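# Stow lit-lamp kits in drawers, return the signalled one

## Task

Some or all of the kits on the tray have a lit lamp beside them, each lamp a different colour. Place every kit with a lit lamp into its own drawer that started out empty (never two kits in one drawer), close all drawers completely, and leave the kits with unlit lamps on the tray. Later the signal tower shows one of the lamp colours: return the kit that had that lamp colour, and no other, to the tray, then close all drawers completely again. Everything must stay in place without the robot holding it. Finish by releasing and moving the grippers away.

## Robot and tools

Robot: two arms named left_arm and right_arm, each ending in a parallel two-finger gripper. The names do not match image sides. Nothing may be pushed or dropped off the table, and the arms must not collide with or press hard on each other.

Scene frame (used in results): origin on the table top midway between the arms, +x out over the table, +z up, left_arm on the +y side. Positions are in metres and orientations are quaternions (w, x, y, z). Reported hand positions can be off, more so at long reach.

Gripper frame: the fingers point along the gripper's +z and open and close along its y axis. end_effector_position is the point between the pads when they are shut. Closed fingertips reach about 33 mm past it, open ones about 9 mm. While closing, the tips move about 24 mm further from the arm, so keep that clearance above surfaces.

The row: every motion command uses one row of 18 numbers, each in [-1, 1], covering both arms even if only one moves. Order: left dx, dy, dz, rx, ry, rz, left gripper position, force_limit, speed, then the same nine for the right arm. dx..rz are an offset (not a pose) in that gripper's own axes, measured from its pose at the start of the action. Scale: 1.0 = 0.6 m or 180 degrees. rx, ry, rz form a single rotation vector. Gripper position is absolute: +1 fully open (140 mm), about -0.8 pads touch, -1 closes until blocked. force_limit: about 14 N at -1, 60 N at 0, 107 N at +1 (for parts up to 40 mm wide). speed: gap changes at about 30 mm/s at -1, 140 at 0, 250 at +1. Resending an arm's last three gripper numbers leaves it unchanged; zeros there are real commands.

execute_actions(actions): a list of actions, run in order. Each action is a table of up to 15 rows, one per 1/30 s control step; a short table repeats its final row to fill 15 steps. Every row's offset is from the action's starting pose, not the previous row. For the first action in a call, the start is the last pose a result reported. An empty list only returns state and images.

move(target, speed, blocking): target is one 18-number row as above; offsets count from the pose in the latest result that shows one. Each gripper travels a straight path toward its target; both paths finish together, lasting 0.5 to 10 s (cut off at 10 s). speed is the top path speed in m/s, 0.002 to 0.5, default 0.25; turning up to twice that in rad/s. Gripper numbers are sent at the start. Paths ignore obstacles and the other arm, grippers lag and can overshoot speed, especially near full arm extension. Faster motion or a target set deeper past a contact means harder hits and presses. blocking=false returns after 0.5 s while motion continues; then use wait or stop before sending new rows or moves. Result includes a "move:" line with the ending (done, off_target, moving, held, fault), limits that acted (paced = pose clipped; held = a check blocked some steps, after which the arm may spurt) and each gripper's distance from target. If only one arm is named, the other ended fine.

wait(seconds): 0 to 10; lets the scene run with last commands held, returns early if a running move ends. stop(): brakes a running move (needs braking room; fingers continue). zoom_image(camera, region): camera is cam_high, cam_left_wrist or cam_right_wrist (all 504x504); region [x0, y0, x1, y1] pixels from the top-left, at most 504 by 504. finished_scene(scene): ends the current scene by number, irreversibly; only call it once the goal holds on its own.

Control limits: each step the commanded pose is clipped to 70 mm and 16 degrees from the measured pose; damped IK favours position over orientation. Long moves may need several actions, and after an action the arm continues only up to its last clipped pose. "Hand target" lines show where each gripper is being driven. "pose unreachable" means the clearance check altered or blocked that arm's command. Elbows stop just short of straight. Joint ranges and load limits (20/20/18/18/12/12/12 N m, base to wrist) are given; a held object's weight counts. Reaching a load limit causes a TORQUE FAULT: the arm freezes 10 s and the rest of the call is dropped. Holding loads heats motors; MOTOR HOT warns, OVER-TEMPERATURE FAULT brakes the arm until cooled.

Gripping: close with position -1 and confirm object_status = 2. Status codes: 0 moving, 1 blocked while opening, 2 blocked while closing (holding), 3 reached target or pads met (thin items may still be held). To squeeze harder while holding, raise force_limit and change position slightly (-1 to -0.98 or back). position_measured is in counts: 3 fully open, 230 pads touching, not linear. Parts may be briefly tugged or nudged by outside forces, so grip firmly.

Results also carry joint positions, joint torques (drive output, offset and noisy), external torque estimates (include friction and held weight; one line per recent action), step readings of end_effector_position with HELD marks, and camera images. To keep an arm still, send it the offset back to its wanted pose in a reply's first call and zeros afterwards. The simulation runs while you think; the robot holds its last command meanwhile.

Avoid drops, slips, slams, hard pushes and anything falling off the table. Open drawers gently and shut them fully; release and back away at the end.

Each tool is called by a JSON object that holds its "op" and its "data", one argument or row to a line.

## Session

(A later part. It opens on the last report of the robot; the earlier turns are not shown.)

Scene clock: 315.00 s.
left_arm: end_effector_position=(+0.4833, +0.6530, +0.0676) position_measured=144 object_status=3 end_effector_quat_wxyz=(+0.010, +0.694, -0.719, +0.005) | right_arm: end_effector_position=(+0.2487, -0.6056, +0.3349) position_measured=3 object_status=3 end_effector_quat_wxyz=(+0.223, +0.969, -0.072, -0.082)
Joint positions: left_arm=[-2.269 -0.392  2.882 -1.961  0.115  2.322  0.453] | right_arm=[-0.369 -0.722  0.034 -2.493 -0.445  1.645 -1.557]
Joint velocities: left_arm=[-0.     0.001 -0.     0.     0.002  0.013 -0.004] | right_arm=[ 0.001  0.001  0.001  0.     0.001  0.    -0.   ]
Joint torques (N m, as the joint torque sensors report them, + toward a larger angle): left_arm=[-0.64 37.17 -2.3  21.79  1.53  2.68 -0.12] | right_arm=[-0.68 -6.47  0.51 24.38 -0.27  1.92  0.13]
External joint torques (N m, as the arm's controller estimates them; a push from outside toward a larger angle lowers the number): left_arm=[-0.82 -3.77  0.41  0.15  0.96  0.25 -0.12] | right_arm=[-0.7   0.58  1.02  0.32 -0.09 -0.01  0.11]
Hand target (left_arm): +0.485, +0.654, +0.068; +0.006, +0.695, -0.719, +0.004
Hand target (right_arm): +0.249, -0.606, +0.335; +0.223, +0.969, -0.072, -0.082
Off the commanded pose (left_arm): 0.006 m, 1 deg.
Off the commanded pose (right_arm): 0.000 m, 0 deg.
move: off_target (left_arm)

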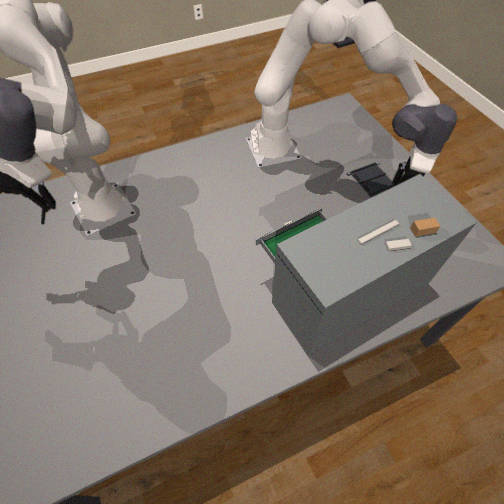

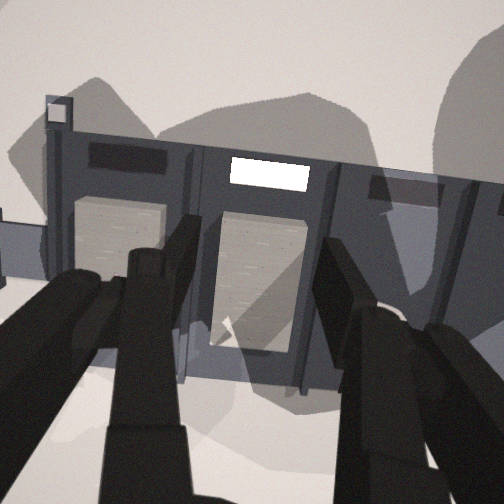

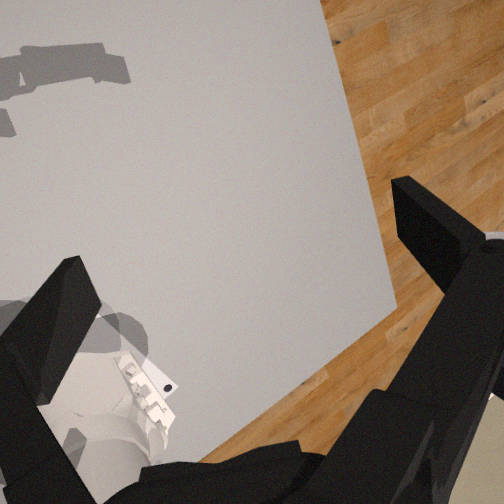

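{"op": "move", "data": {
  "target": [-0.012,0.004,0.027,0,0,0,-0.17,0,0,0,0,0,0,0,0,1,0,0],
  "speed": 0.03
}}

Scene clock: 316.57 s.
left_arm: end_effector_position=(+0.4822, +0.6550, +0.0550) position_measured=150 object_status=3 end_effector_quat_wxyz=(+0.012, +0.695, -0.719, +0.006) | right_arm: end_effector_position=(+0.2487, -0.6056, +0.3349) position_measured=3 object_status=3 end_effector_quat_wxyz=(+0.223, +0.969, -0.072, -0.082)
Joint positions: left_arm=[-2.267 -0.416  2.886 -1.961  0.118  2.341  0.456] | right_arm=[-0.369 -0.722  0.034 -2.493 -0.445  1.645 -1.557]
Joint velocities: left_arm=[-0.003 -0.001  0.001 -0.     0.002 -0.001  0.007] | right_arm=[ 0.    -0.     0.    -0.    -0.001 -0.    -0.001]
Joint torques (N m, as the joint torque sensors report them, + toward a larger angle): left_arm=[ 2.85 33.89 -2.15 21.02  2.05  3.94  0.06] | right_arm=[-0.51 -6.43  0.66 24.38 -0.27  1.92  0.13]
External joint torques (N m, as the arm's controller estimates them; a push from outside toward a larger angle lowers the number): left_arm=[ 3.02 -7.42  0.97 -0.28  1.5   1.52  0.06] | right_arm=[-0.53  0.67  1.17  0.27 -0.08 -0.01  0.11]
Hand target (left_arm): +0.481, +0.660, +0.051; +0.010, +0.694, -0.720, +0.005
Hand target (right_arm): +0.249, -0.606, +0.335; +0.223, +0.969, -0.072, -0.082
Off the commanded pose (left_arm): 0.006 m, 0 deg.
Off the commanded pose (right_arm): 0.000 m, 0 deg.
joint sent to its limit (left arm) — the command would take joint 3 (upper arm roll) past its upper limit, so that joint was sent only as far as its limit.
move: off_target (left_arm)

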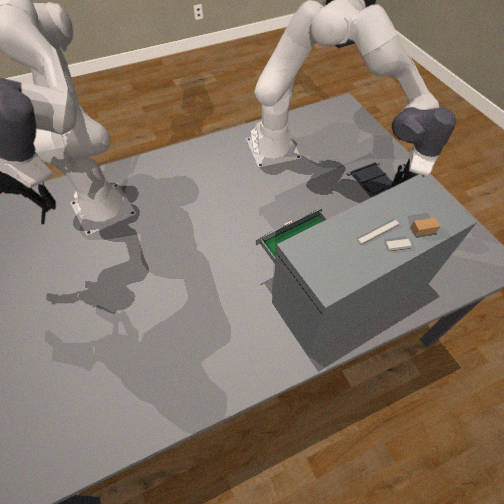

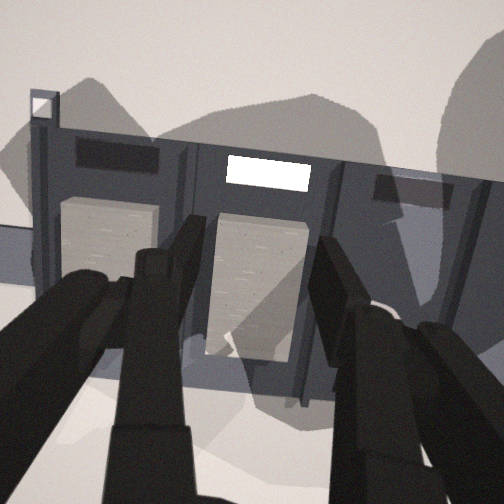

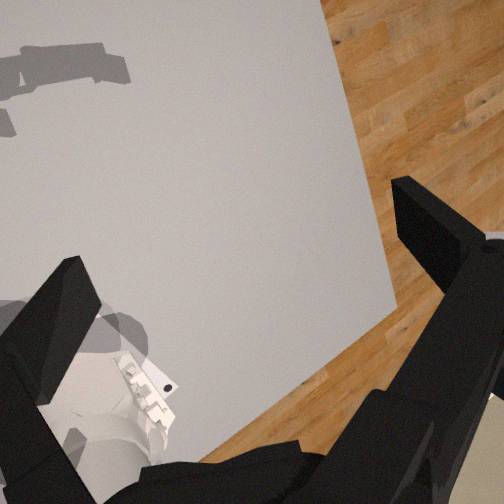

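{"op": "execute_actions", "data": {
  "actions": [
    [[0,0,0,0,0,0,-0.3,0,-0.5,0,0,0,0,0,0,1,0,0]],
    [[0,0,0.004,0,0,0,-1,0,-0.5,0,0,0,0,0,0,1,0,0]],
    [[0,0,0,0,0,0,-1,0,-0.5,0,0,0,0,0,0,1,0,0]]
  ]
}}

{"op": "move", "data": {
  "target": [0.08,0,-0.42,0,0,0,-1,0,-0.5,0,0,0,0,0,0,1,0,0],
  "speed": 0.25
}}

Scene clock: 319.70 s.
left_arm: end_effector_position=(+0.4832, +0.6552, +0.0562) position_measured=174 object_status=2 end_effector_quat_wxyz=(+0.010, +0.694, -0.720, +0.006) | right_arm: end_effector_position=(+0.2487, -0.6056, +0.3349) position_measured=3 object_status=3 end_effector_quat_wxyz=(+0.223, +0.969, -0.072, -0.082)
Joint positions: left_arm=[-2.268 -0.414  2.885 -1.96   0.118  2.342  0.458] | right_arm=[-0.369 -0.722  0.034 -2.493 -0.445  1.645 -1.557]
Joint velocities: left_arm=[-0.     0.001  0.    -0.     0.     0.     0.001] | right_arm=[ 0.001 -0.    -0.    -0.001 -0.     0.001  0.   ]
Joint torques (N m, as the joint torque sensors report them, + toward a larger angle): left_arm=[ 0.24 38.44 -4.04 20.26  0.51  2.28  0.1 ] | right_arm=[-0.28 -6.51  0.71 24.4  -0.26  1.93  0.11]
External joint torques (N m, as the arm's controller estimates them; a push from outside toward a larger angle lowers the number): left_arm=[ 0.14 -3.03 -1.14 -1.2  -0.04 -0.16  0.1 ] | right_arm=[-0.31  0.59  1.24  0.36 -0.08  0.01  0.09]
External joint torques at the end of the 1st action: left_arm=[-0.3  -3.12  0.28 -1.37 -0.22 -0.14 -0.02] | right_arm=[-0.62  0.68  1.35  0.55 -0.1   0.03  0.08]
External joint torques at the end of the 2nd action: left_arm=[ 0.07 -4.85  0.03 -0.63  0.31  0.54  0.09] | right_arm=[-0.54  0.73  0.98  0.21 -0.11  0.    0.1 ]
Hand target (left_arm): +0.483, +0.655, +0.056; +0.010, +0.694, -0.720, +0.006
Hand target (right_arm): +0.249, -0.606, +0.335; +0.223, +0.969, -0.072, -0.082
Off the commanded pose (left_arm): 0.000 m, 0 deg.
Off the commanded pose (right_arm): 0.000 m, 0 deg.
Step readings (end_effector_position; steps 1 to 15: 1st action; 16 to 30: 2nd action; 31 to 45: 3rd action):
0: left_arm (+0.4822, +0.6550, +0.0550) | right_arm (+0.2487, -0.6056, +0.3349)
1: left_arm (+0.4828, +0.6550, +0.0555) | right_arm (+0.2487, -0.6056, +0.3349)
2: left_arm (+0.4830, +0.6550, +0.0558) | right_arm (+0.2487, -0.6056, +0.3349)
4: left_arm (+0.4830, +0.6550, +0.0557) | right_arm (+0.2487, -0.6056, +0.3349)
8: left_arm (+0.4830, +0.6550, +0.0557) | right_arm (+0.2487, -0.6056, +0.3349)
15: left_arm (+0.4830, +0.6550, +0.0557) | right_arm (+0.2487, -0.6056, +0.3349)
16: left_arm (+0.4831, +0.6551, +0.0559) | right_arm (+0.2487, -0.6056, +0.3349)
17: left_arm (+0.4832, +0.6552, +0.0561) | right_arm (+0.2487, -0.6056, +0.3349)
19: left_arm (+0.4832, +0.6552, +0.0561) | right_arm (+0.2487, -0.6056, +0.3349)
23: left_arm (+0.4832, +0.6552, +0.0561) | right_arm (+0.2487, -0.6056, +0.3349)
30: left_arm (+0.4832, +0.6552, +0.0561) | right_arm (+0.2487, -0.6056, +0.3349)
31: left_arm (+0.4832, +0.6552, +0.0562) | right_arm (+0.2487, -0.6056, +0.3349)
32: left_arm (+0.4832, +0.6552, +0.0562) | right_arm (+0.2487, -0.6056, +0.3349)
34: left_arm (+0.4832, +0.6552, +0.0562) | right_arm (+0.2487, -0.6056, +0.3349)
38: left_arm (+0.4832, +0.6552, +0.0562) | right_arm (+0.2487, -0.6056, +0.3349)
45: end_effector_position above

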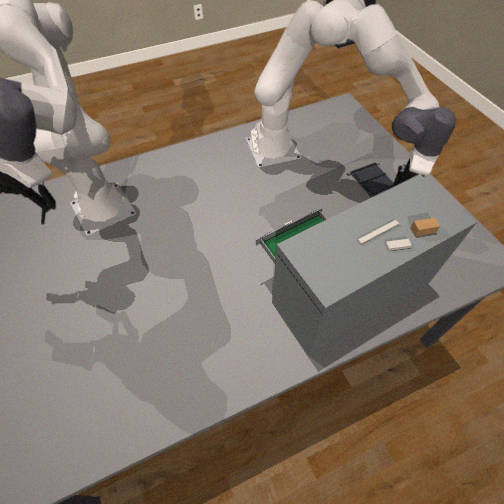

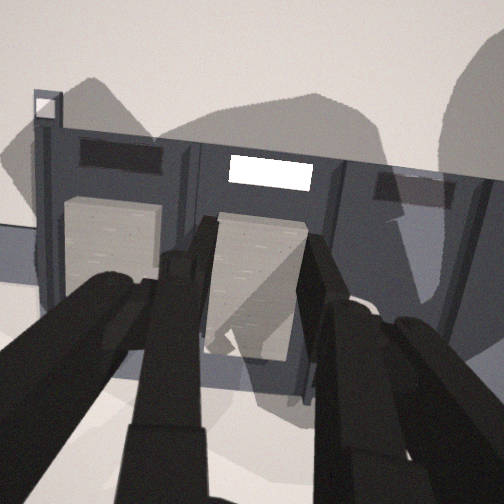

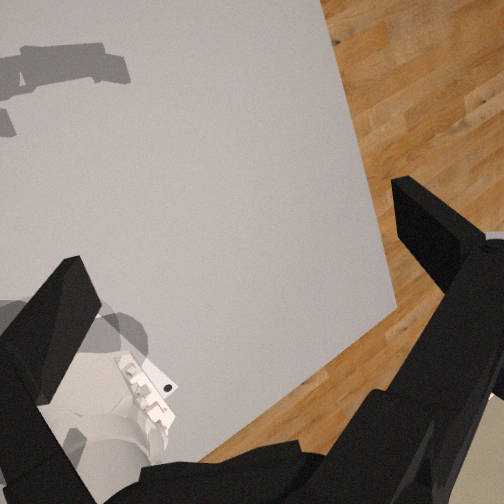

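Scene clock: 321.47 s.
left_arm: end_effector_position=(+0.4785, +0.6188, +0.3097) position_measured=174 object_status=2 end_effector_quat_wxyz=(+0.008, +0.695, -0.719, +0.001) | right_arm: end_effector_position=(+0.2487, -0.6056, +0.3349) position_measured=3 object_status=3 end_effector_quat_wxyz=(+0.223, +0.969, -0.072, -0.082)
Joint positions: left_arm=[-2.271 -0.105  2.833 -1.707  0.025  1.793  0.457] | right_arm=[-0.369 -0.722  0.034 -2.493 -0.445  1.645 -1.557]
Joint velocities: left_arm=[ 0.001  0.001 -0.001 -0.001  0.001 -0.013 -0.001] | right_arm=[-0.001 -0.    -0.001  0.    -0.001  0.     0.001]
Joint torques (N m, as the joint torque sensors report them, + toward a larger angle): left_arm=[-0.91 31.15 -2.22 25.74 -0.51  2.11 -0.1 ] | right_arm=[-0.54 -6.32  0.35 24.43 -0.29  1.91  0.12]
External joint torques (N m, as the arm's controller estimates them; a push from outside toward a larger angle lowers the number): left_arm=[-0.94 -3.23 -1.32  1.34 -1.27 -0.33 -0.1 ] | right_arm=[-0.49  0.82  0.96  0.35 -0.1   0.    0.1 ]
Hand target (left_arm): +0.479, +0.616, +0.310; +0.010, +0.696, -0.718, +0.003
Hand target (right_arm): +0.249, -0.606, +0.335; +0.223, +0.969, -0.072, -0.082
Off the commanded pose (left_arm): 0.007 m, 1 deg.
Off the commanded pose (right_arm): 0.000 m, 0 deg.
move: off_target (left_arm)

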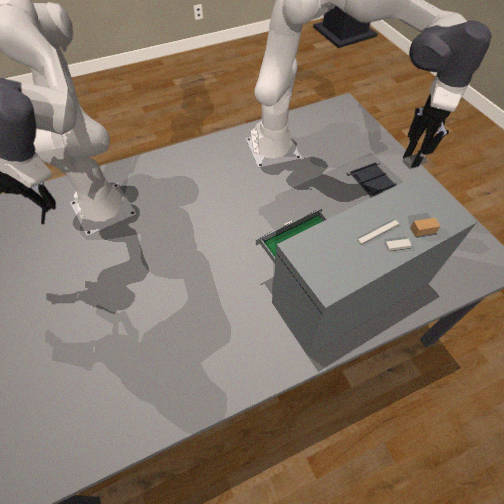

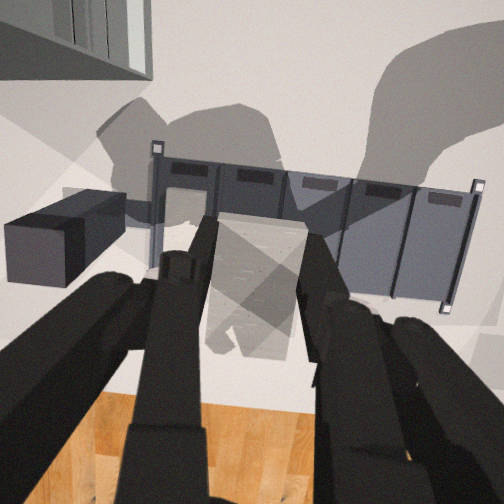

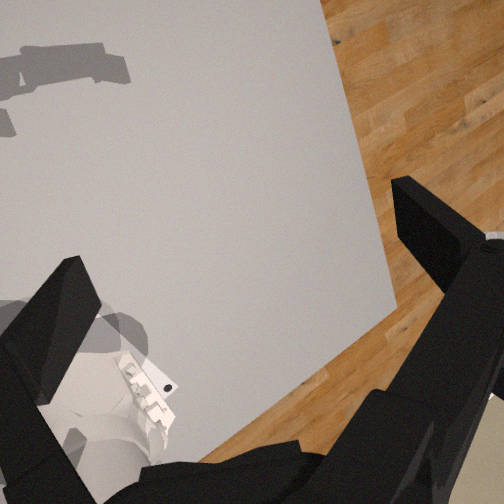

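{"op": "move", "data": {
  "target": [0.79,-0.165,0.01,0,0,0.455,-1,0,-0.5,0,0,0,0,0,0,1,0,0],
  "speed": 0.25
}}

Scene clock: 325.97 s.
left_arm: end_effector_position=(+0.5632, +0.1419, +0.3191) position_measured=174 object_status=2 end_effector_quat_wxyz=(+0.003, -0.063, +0.998, -0.014) | right_arm: end_effector_position=(+0.2487, -0.6056, +0.3349) position_measured=3 object_status=3 end_effector_quat_wxyz=(+0.223, +0.969, -0.072, -0.082)
Joint positions: left_arm=[-2.735 -0.393  2.365 -1.406  0.254  1.709  0.95 ] | right_arm=[-0.369 -0.722  0.034 -2.493 -0.445  1.645 -1.557]
Joint velocities: left_arm=[ 0.    -0.003 -0.002  0.005  0.009 -0.016  0.019] | right_arm=[-0.001  0.    -0.    -0.002  0.001  0.    -0.001]
Joint torques (N m, as the joint torque sensors report them, + toward a larger angle): left_arm=[ -0.34  34.72 -10.06  24.11   1.8    1.95   0.33] | right_arm=[-0.28 -6.38  0.59 24.23 -0.28  1.92  0.12]
External joint torques (N m, as the arm's controller estimates them; a push from outside toward a larger angle lowers the number): left_arm=[-0.53 -2.47 -2.37  0.74  1.04 -0.54  0.33] | right_arm=[-0.28  0.68  1.14  0.24 -0.1   0.01  0.1 ]
Hand target (left_arm): +0.563, +0.143, +0.320; +0.003, -0.057, +0.998, -0.011
Hand target (right_arm): +0.249, -0.606, +0.335; +0.223, +0.969, -0.072, -0.082
Off the commanded pose (left_arm): 0.011 m, 2 deg.
Off the commanded pose (right_arm): 0.000 m, 0 deg.
joint sent to its limit (left arm) — the command would take joint 1 (waist) past its lower limit, so that joint was sent only as far as its limit.
move: off_target (left_arm)

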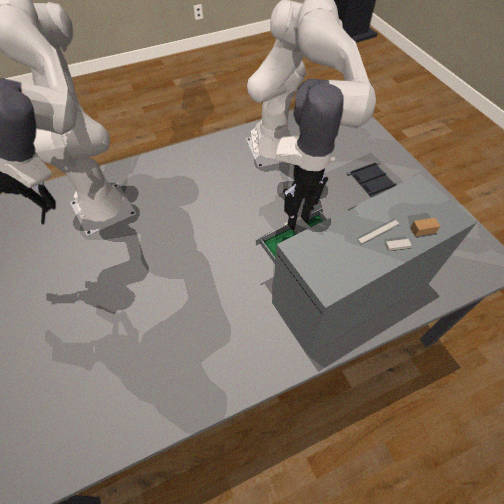

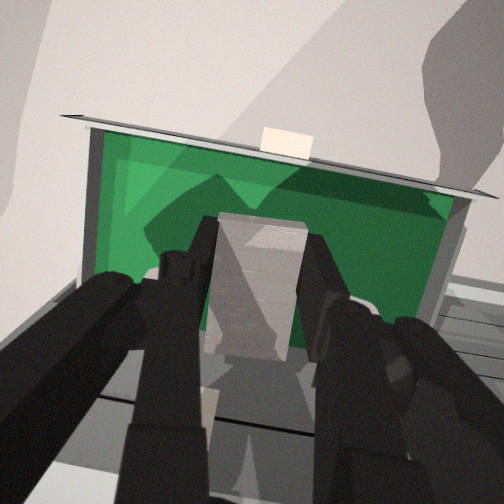

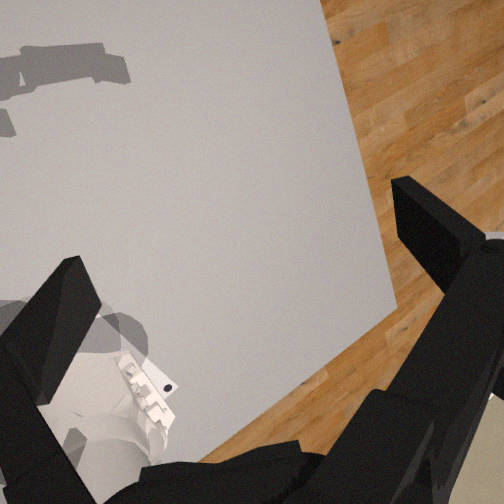

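{"op": "move", "data": {
  "target": [0,0.015,0.078,-0.008,0,0,-1,0,-0.5,0,0,0,0,0,0,1,0,0],
  "speed": 0.05
}}

Scene clock: 328.23 s.
left_arm: end_effector_position=(+0.5609, +0.1474, +0.2724) position_measured=174 object_status=2 end_effector_quat_wxyz=(-0.000, -0.060, +0.998, -0.002) | right_arm: end_effector_position=(+0.2487, -0.6056, +0.3349) position_measured=3 object_status=3 end_effector_quat_wxyz=(+0.223, +0.969, -0.072, -0.082)
Joint positions: left_arm=[-2.732 -0.393  2.387 -1.518  0.269  1.805  0.948] | right_arm=[-0.369 -0.722  0.034 -2.493 -0.445  1.645 -1.557]
Joint velocities: left_arm=[ 0.    -0.     0.003 -0.001  0.001  0.012 -0.003] | right_arm=[-0.001  0.001 -0.    -0.     0.001  0.001 -0.   ]
Joint torques (N m, as the joint torque sensors report them, + toward a larger angle): left_arm=[ 0.72 34.86 -6.87 21.73  1.7   2.88 -0.07] | right_arm=[-0.26 -6.26  0.65 24.35 -0.28  1.93  0.12]
External joint torques (N m, as the arm's controller estimates them; a push from outside toward a larger angle lowers the number): left_arm=[ 0.62 -2.4   0.95 -1.83  0.93  0.44 -0.07] | right_arm=[-0.23  0.78  1.23  0.32 -0.1   0.01  0.1 ]
Hand target (left_arm): +0.563, +0.149, +0.272; +0.003, -0.062, +0.998, -0.001
Hand target (right_arm): +0.249, -0.606, +0.335; +0.223, +0.969, -0.072, -0.082
Off the commanded pose (left_arm): 0.003 m, 0 deg.
Off the commanded pose (right_arm): 0.000 m, 0 deg.
move: done

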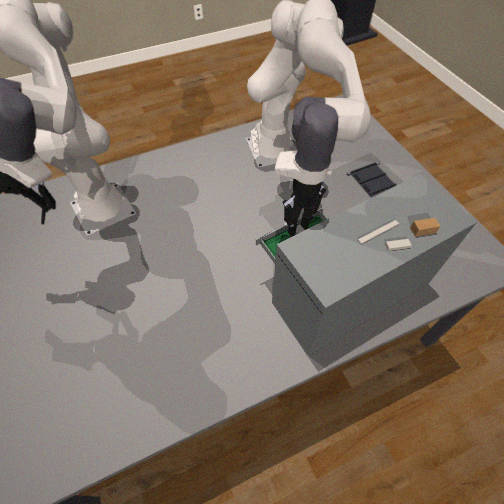

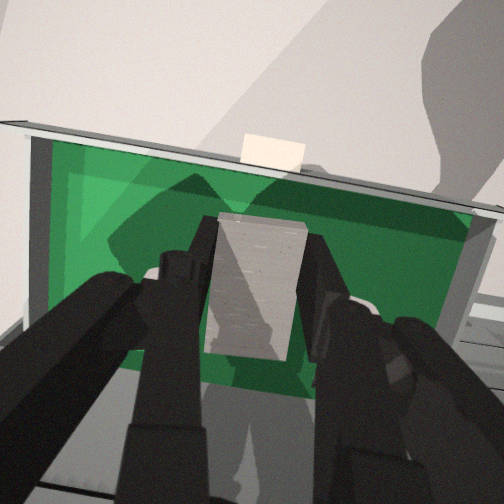

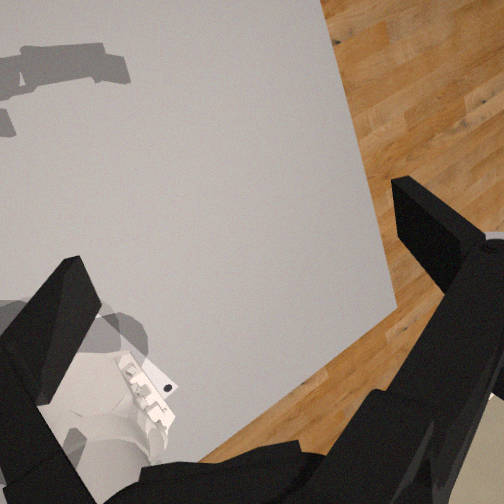

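{"op": "execute_actions", "data": {
  "actions": []
}}

{"op": "move", "data": {
  "target": [-0.008,0,0.014,0,0,0,-1,0,-0.5,0,0,0,0,0,0,1,0,0],
  "speed": 0.02
}}

{"op": "move", "data": {
  "target": [0,0,0,0,0,0,-0.12,0,-0.5,0,0,0,0,0,0,1,0,0]
}}

{"op": "move", "data": {
  "target": [0,0,-0.09,0,0,0,-0.12,0,-0.5,0,0,0,0,0,0,1,0,0],
  "speed": 0.05
}}

Scene clock: 336.07 s.
left_arm: end_effector_position=(+0.5615, +0.1474, +0.2724) position_measured=174 object_status=2 end_effector_quat_wxyz=(+0.000, -0.060, +0.998, -0.003) | right_arm: end_effector_position=(+0.2487, -0.6056, +0.3349) position_measured=3 object_status=3 end_effector_quat_wxyz=(+0.223, +0.969, -0.072, -0.082)
Joint positions: left_arm=[-2.732 -0.393  2.387 -1.519  0.269  1.807  0.948] | right_arm=[-0.369 -0.722  0.034 -2.493 -0.445  1.645 -1.557]
Joint velocities: left_arm=[-0.001 -0.     0.001  0.001 -0.001  0.     0.001] | right_arm=[ 0.     0.    -0.    -0.    -0.001 -0.001  0.001]
Joint torques (N m, as the joint torque sensors report them, + toward a larger angle): left_arm=[-0.07 35.62 -7.98 21.97  1.67  2.81  0.02] | right_arm=[-0.44 -6.52  0.7  24.39 -0.28  1.93  0.12]
External joint torques (N m, as the arm's controller estimates them; a push from outside toward a larger angle lowers the number): left_arm=[-0.14 -1.71 -0.14 -1.64  0.9   0.35  0.02] | right_arm=[-0.46  0.57  1.22  0.35 -0.1   0.01  0.1 ]
Hand target (left_arm): +0.563, +0.149, +0.272; +0.003, -0.062, +0.998, -0.001
Hand target (right_arm): +0.249, -0.606, +0.335; +0.223, +0.969, -0.072, -0.082
Off the commanded pose (left_arm): 0.002 m, 0 deg.
Off the commanded pose (right_arm): 0.000 m, 0 deg.

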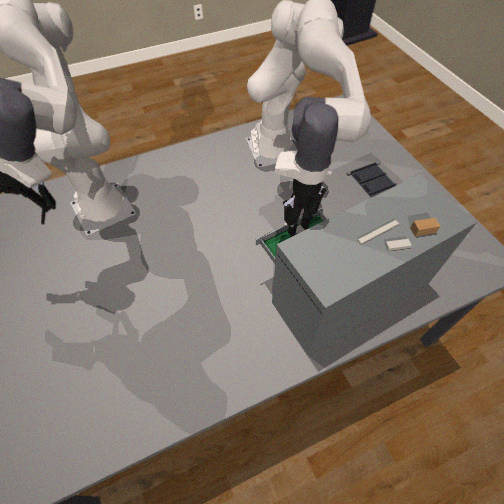

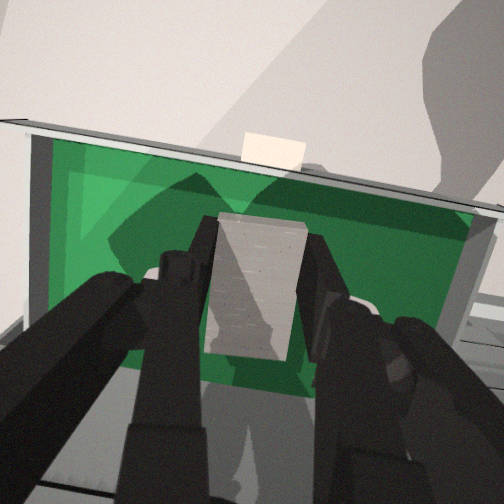

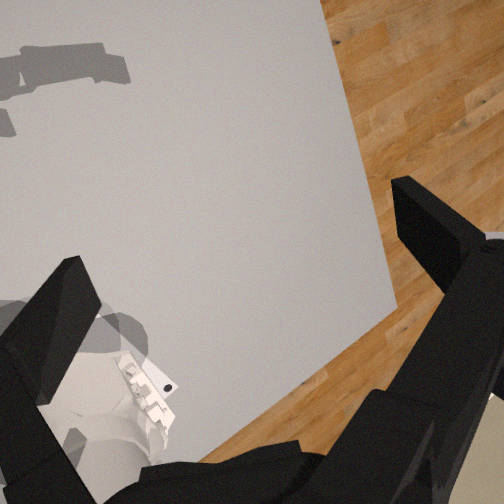

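Scene clock: 336.80 s.
left_arm: end_effector_position=(+0.5637, +0.1483, +0.2629) position_measured=174 object_status=2 end_effector_quat_wxyz=(-0.003, -0.059, +0.998, -0.003) | right_arm: end_effector_position=(+0.2487, -0.6056, +0.3349) position_measured=3 object_status=3 end_effector_quat_wxyz=(+0.223, +0.969, -0.072, -0.082)
Joint positions: left_arm=[-2.733 -0.412  2.388 -1.518  0.277  1.814  0.948] | right_arm=[-0.369 -0.722  0.034 -2.493 -0.445  1.645 -1.557]
Joint velocities: left_arm=[-0.002  0.    -0.001  0.002  0.004  0.006 -0.001] | right_arm=[ 0.002  0.     0.001 -0.     0.     0.001  0.001]
Joint torques (N m, as the joint torque sensors report them, + toward a larger angle): left_arm=[-1.29 34.85 -8.55 24.35  1.68  2.84 -0.12] | right_arm=[-0.5  -6.36  0.76 24.24 -0.26  1.91  0.13]
External joint torques (N m, as the arm's controller estimates them; a push from outside toward a larger angle lowers the number): left_arm=[-1.17 -3.03 -0.24  0.94  0.93  0.42 -0.12] | right_arm=[-0.52  0.73  1.27  0.2  -0.08 -0.01  0.11]
Hand target (left_arm): +0.566, +0.148, +0.264; +0.000, -0.060, +0.998, -0.003
Hand target (right_arm): +0.249, -0.606, +0.335; +0.223, +0.969, -0.072, -0.082
Off the commanded pose (left_arm): 0.003 m, 0 deg.
Off the commanded pose (right_arm): 0.000 m, 0 deg.
joint sent to its limit (left arm) — the command would take joint 1 (waist) past its lower limit, so that joint was sent only as far as its limit.
move: done

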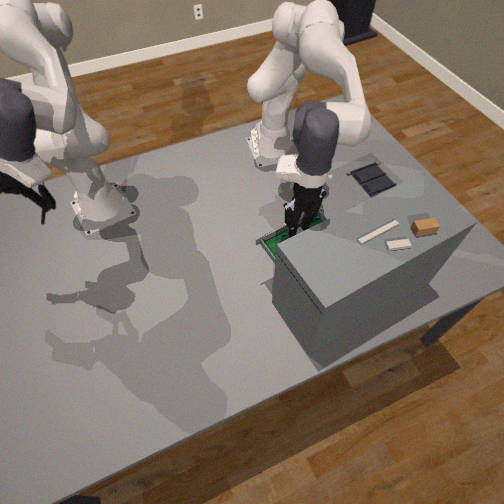

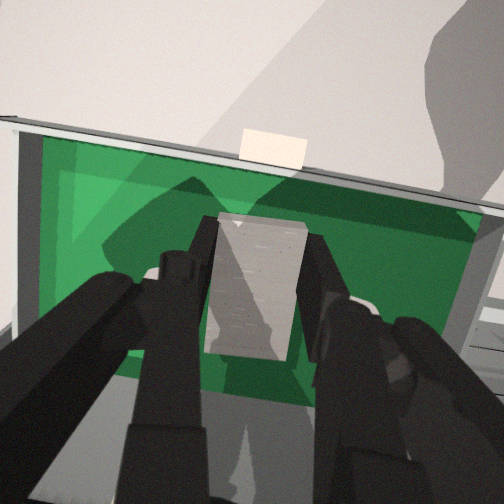

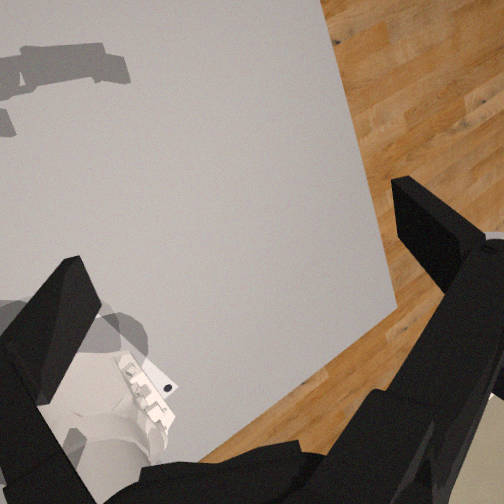

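Scene clock: 337.30 s.
left_arm: end_effector_position=(+0.5637, +0.1483, +0.2629) position_measured=144 object_status=3 end_effector_quat_wxyz=(-0.003, -0.059, +0.998, -0.003) | right_arm: end_effector_position=(+0.2487, -0.6056, +0.3349) position_measured=3 object_status=3 end_effector_quat_wxyz=(+0.223, +0.969, -0.072, -0.082)
Joint positions: left_arm=[-2.733 -0.412  2.388 -1.518  0.277  1.814  0.948] | right_arm=[-0.369 -0.722  0.034 -2.493 -0.445  1.645 -1.557]
Joint velocities: left_arm=[-0.001 -0.    -0.    -0.002 -0.001 -0.001  0.001] | right_arm=[-0.     0.001 -0.001  0.    -0.     0.001  0.   ]
Joint torques (N m, as the joint torque sensors report them, + toward a larger angle): left_arm=[ 0.35 35.93 -8.95 22.76  0.62  2.3   0.12] | right_arm=[-0.36 -6.61  0.6  24.42 -0.27  1.9   0.14]
External joint torques (N m, as the arm's controller estimates them; a push from outside toward a larger angle lowers the number): left_arm=[ 0.44 -1.75 -0.69 -0.56 -0.13 -0.12  0.12] | right_arm=[-0.34  0.5   1.19  0.32 -0.08 -0.03  0.12]
Hand target (left_arm): +0.564, +0.148, +0.263; -0.003, -0.059, +0.998, -0.003
Hand target (right_arm): +0.249, -0.606, +0.335; +0.223, +0.969, -0.072, -0.082
Off the commanded pose (left_arm): 0.000 m, 0 deg.
Off the commanded pose (right_arm): 0.000 m, 0 deg.
move: done

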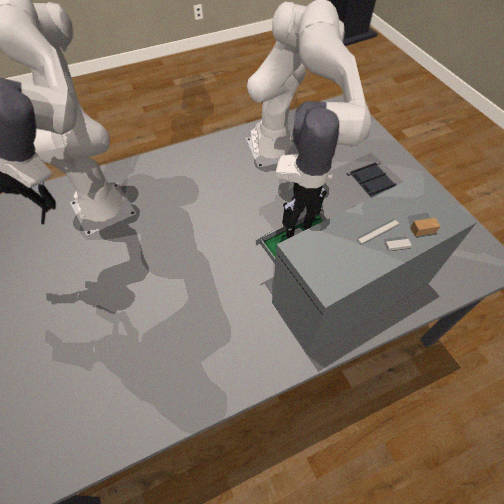

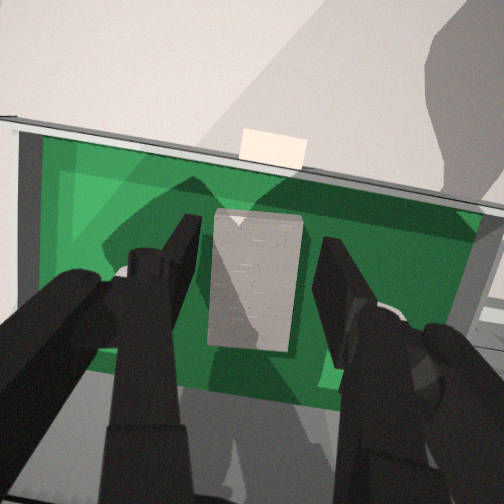

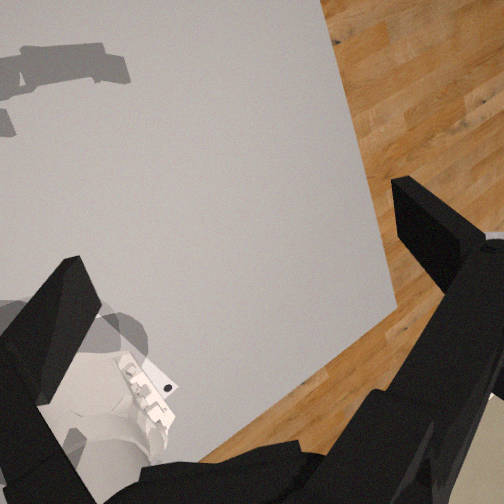

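Scene clock: 338.87 s.
left_arm: end_effector_position=(+0.5647, +0.1507, +0.3167) position_measured=144 object_status=3 end_effector_quat_wxyz=(-0.003, -0.064, +0.998, -0.005) | right_arm: end_effector_position=(+0.2487, -0.6056, +0.3349) position_measured=3 object_status=3 end_effector_quat_wxyz=(+0.223, +0.969, -0.072, -0.082)
Joint positions: left_arm=[-2.733 -0.414  2.36  -1.383  0.277  1.681  0.949] | right_arm=[-0.369 -0.722  0.034 -2.493 -0.445  1.645 -1.557]
Joint velocities: left_arm=[ 0.    -0.002 -0.001 -0.     0.001 -0.008  0.001] | right_arm=[-0.001  0.001 -0.001  0.001  0.001  0.    -0.001]
Joint torques (N m, as the joint torque sensors report them, + toward a larger angle): left_arm=[ -1.84  34.6  -10.3   24.44   1.64   1.99   0.15] | right_arm=[-0.45 -6.11  0.46 24.24 -0.29  1.89  0.13]
External joint torques (N m, as the arm's controller estimates them; a push from outside toward a larger angle lowers the number): left_arm=[-1.85 -3.11 -2.15  1.34  0.87 -0.45  0.15] | right_arm=[-0.42  0.97  1.05  0.2  -0.11 -0.02  0.11]
Hand target (left_arm): +0.564, +0.150, +0.317; -0.003, -0.061, +0.998, -0.003
Hand target (right_arm): +0.249, -0.606, +0.335; +0.223, +0.969, -0.072, -0.082
Off the commanded pose (left_arm): 0.002 m, 1 deg.
Off the commanded pose (right_arm): 0.000 m, 0 deg.
joint sent to its limit (left arm) — the command would take joint 1 (waist) past its lower limit, so that joint was sent only as far as its limit.
move: done

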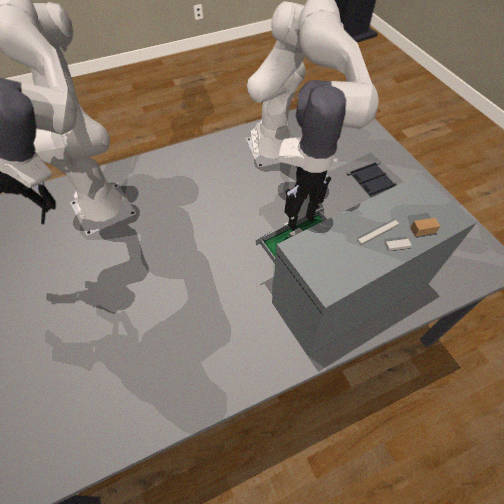

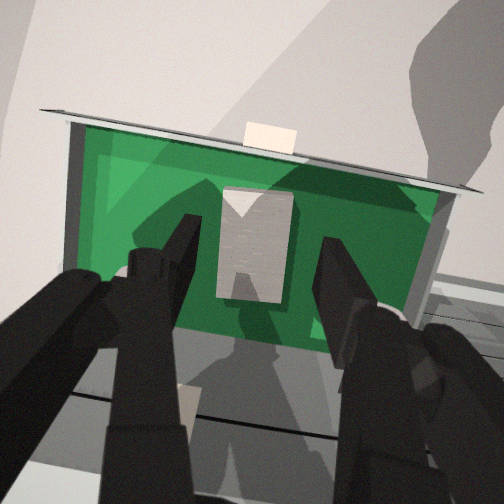

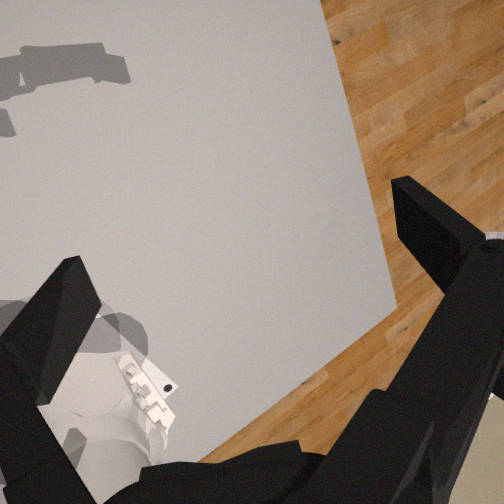

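{"op": "move", "data": {
  "target": [0.175,-0.015,0,0,-0.13,0,-0.12,0,-0.5,0,0,0,0,0,0,1,0,0],
  "speed": 0.15
}}

{"op": "move", "data": {
  "target": [0.05,0,0.12,0,0,0,-0.12,0,-0.5,0,0,0,0,0,0,1,0,0],
  "speed": 0.08
}}

Scene clock: 343.43 s.
left_arm: end_effector_position=(+0.4599, +0.1251, +0.3161) position_measured=144 object_status=3 end_effector_quat_wxyz=(+0.196, -0.060, +0.979, +0.011) | right_arm: end_effector_position=(+0.2487, -0.6056, +0.3349) position_measured=3 object_status=3 end_effector_quat_wxyz=(+0.223, +0.969, -0.072, -0.082)
Joint positions: left_arm=[-2.699  0.37   2.367 -2.231 -0.052  2.295  1.003] | right_arm=[-0.369 -0.722  0.034 -2.493 -0.445  1.645 -1.557]
Joint velocities: left_arm=[-0.005 -0.     0.004 -0.002 -0.002  0.011  0.002] | right_arm=[-0.     0.    -0.001 -0.002  0.    -0.     0.   ]
Joint torques (N m, as the joint torque sensors report them, + toward a larger angle): left_arm=[-1.37 12.62  8.18 21.9  -0.38  3.47  0.28] | right_arm=[-0.47 -6.46  0.58 24.32 -0.29  1.94  0.11]
External joint torques (N m, as the arm's controller estimates them; a push from outside toward a larger angle lowers the number): left_arm=[-1.49  0.49  0.58 -2.05 -1.13  0.45  0.29] | right_arm=[-0.49  0.59  1.1   0.34 -0.11  0.02  0.09]
Hand target (left_arm): +0.460, +0.124, +0.316; +0.197, -0.058, +0.979, +0.009
Hand target (right_arm): +0.249, -0.606, +0.335; +0.223, +0.969, -0.072, -0.082
Off the commanded pose (left_arm): 0.004 m, 1 deg.
Off the commanded pose (right_arm): 0.000 m, 0 deg.
move: off_target (left_arm)

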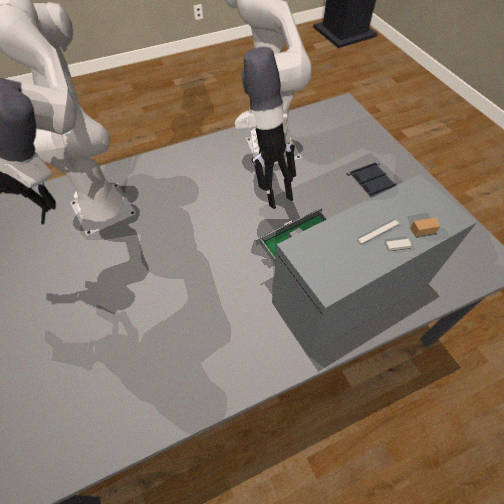

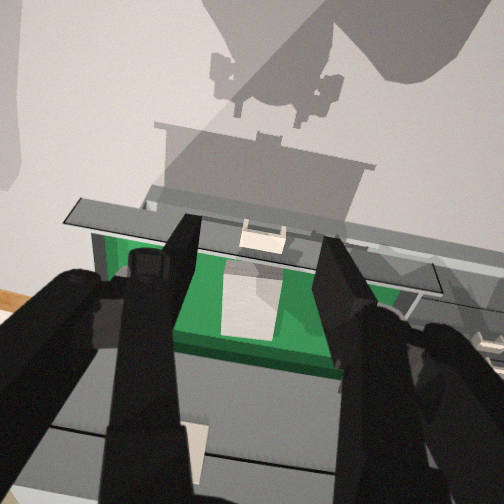

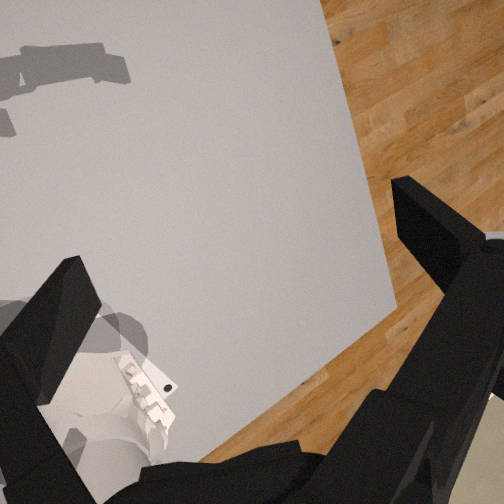

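Scene clock: 344.93 s.
left_arm: end_effector_position=(+0.4593, +0.1223, +0.2381) position_measured=144 object_status=3 end_effector_quat_wxyz=(+0.194, -0.055, +0.979, +0.010) | right_arm: end_effector_position=(+0.2487, -0.6056, +0.3349) position_measured=3 object_status=3 end_effector_quat_wxyz=(+0.223, +0.969, -0.072, -0.082)
Joint positions: left_arm=[-2.628  0.292  2.257 -2.36   0.003  2.493  0.935] | right_arm=[-0.369 -0.722  0.034 -2.493 -0.445  1.645 -1.557]
Joint velocities: left_arm=[ 0.011 -0.001 -0.011 -0.001  0.001  0.013 -0.017] | right_arm=[-0.001 -0.    -0.001 -0.     0.002 -0.    -0.   ]
Joint torques (N m, as the joint torque sensors report them, + toward a larger angle): left_arm=[ 2.83 11.59  4.67 21.67  1.38  3.38 -0.02] | right_arm=[-0.49 -6.45  0.63 24.21 -0.29  1.91  0.14]
External joint torques (N m, as the arm's controller estimates them; a push from outside toward a larger angle lowers the number): left_arm=[ 2.82 -0.61 -1.76 -1.54  0.86  0.38 -0.01] | right_arm=[-0.5   0.61  1.18  0.2  -0.11 -0.01  0.12]
Hand target (left_arm): +0.460, +0.123, +0.238; +0.196, -0.058, +0.979, +0.010
Hand target (right_arm): +0.249, -0.606, +0.335; +0.223, +0.969, -0.072, -0.082
Off the commanded pose (left_arm): 0.003 m, 1 deg.
Off the commanded pose (right_arm): 0.000 m, 0 deg.
move: done

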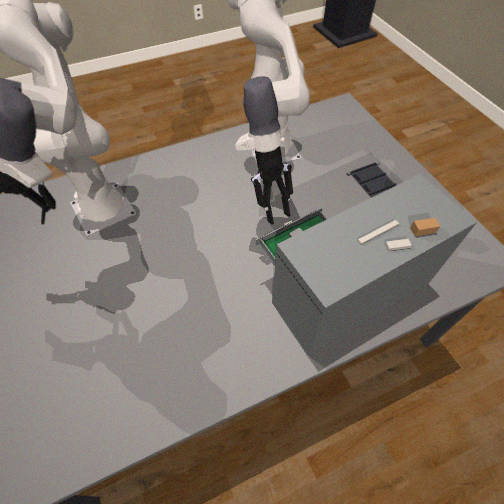

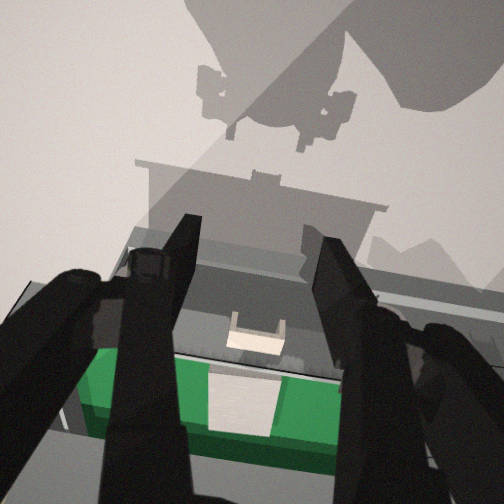

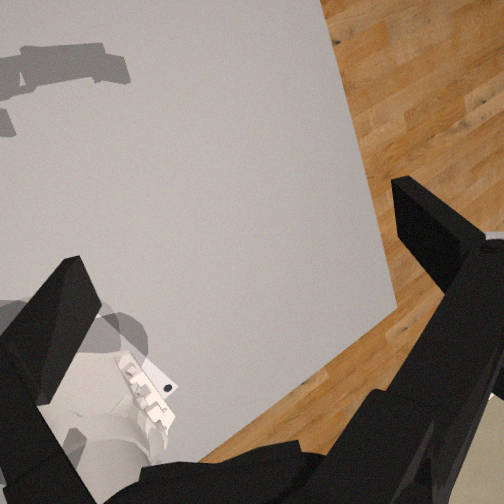

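{"op": "move", "data": {
  "target": [-0.255,0,0.115,0,-0.04,0,-0.12,0,-0.5,0,0,0,0,0,0,1,0,0],
  "speed": 0.05
}}

Scene clock: 350.23 s.
left_arm: end_effector_position=(+0.6267, +0.1425, +0.2347) position_measured=144 object_status=3 end_effector_quat_wxyz=(+0.258, -0.054, +0.965, +0.011) | right_arm: end_effector_position=(+0.2487, -0.6056, +0.3349) position_measured=3 object_status=3 end_effector_quat_wxyz=(+0.223, +0.969, -0.072, -0.082)
Joint positions: left_arm=[-2.573 -0.269  2.28  -1.966  0.76   2.497  0.558] | right_arm=[-0.369 -0.722  0.034 -2.493 -0.445  1.645 -1.557]
Joint velocities: left_arm=[-0.017  0.001  0.012  0.004  0.008 -0.008 -0.016] | right_arm=[-0.     0.001  0.001 -0.001  0.001 -0.    -0.001]
Joint torques (N m, as the joint torque sensors report them, + toward a larger angle): left_arm=[ 0.58 26.1  -5.6  25.72  1.6   2.66 -0.12] | right_arm=[-0.37 -6.2   0.66 24.36 -0.28  1.89  0.14]
External joint torques (N m, as the arm's controller estimates them; a push from outside toward a larger angle lowers the number): left_arm=[ 0.53 -3.1   0.99  1.87  1.24 -0.13 -0.11] | right_arm=[-0.42  0.81  1.15  0.37 -0.1  -0.03  0.12]
Hand target (left_arm): +0.629, +0.145, +0.235; +0.259, -0.059, +0.964, +0.012
Hand target (right_arm): +0.249, -0.606, +0.335; +0.223, +0.969, -0.072, -0.082
Off the commanded pose (left_arm): 0.003 m, 0 deg.
Off the commanded pose (right_arm): 0.000 m, 0 deg.
move: done

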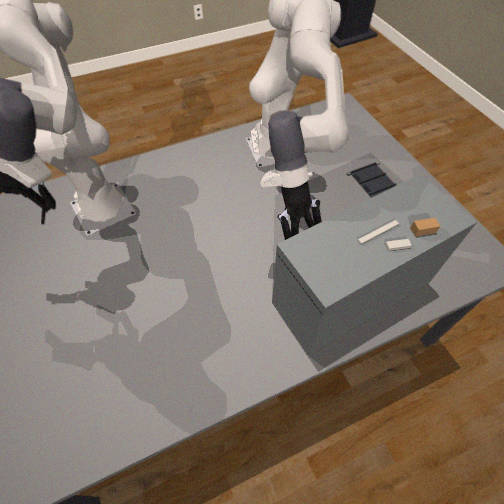

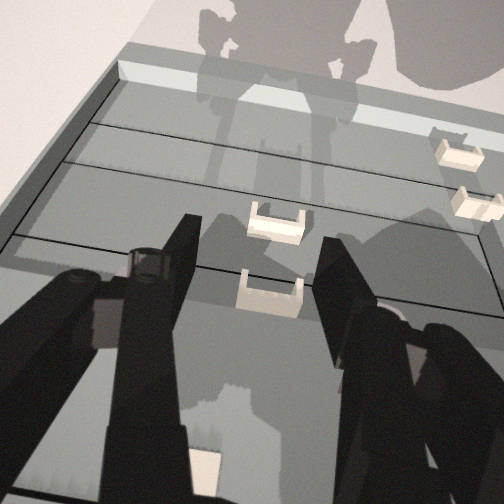

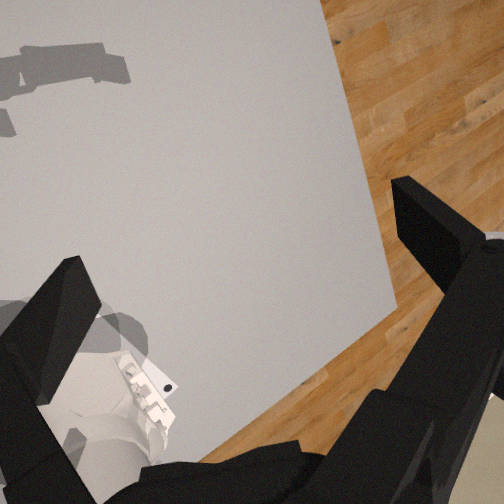

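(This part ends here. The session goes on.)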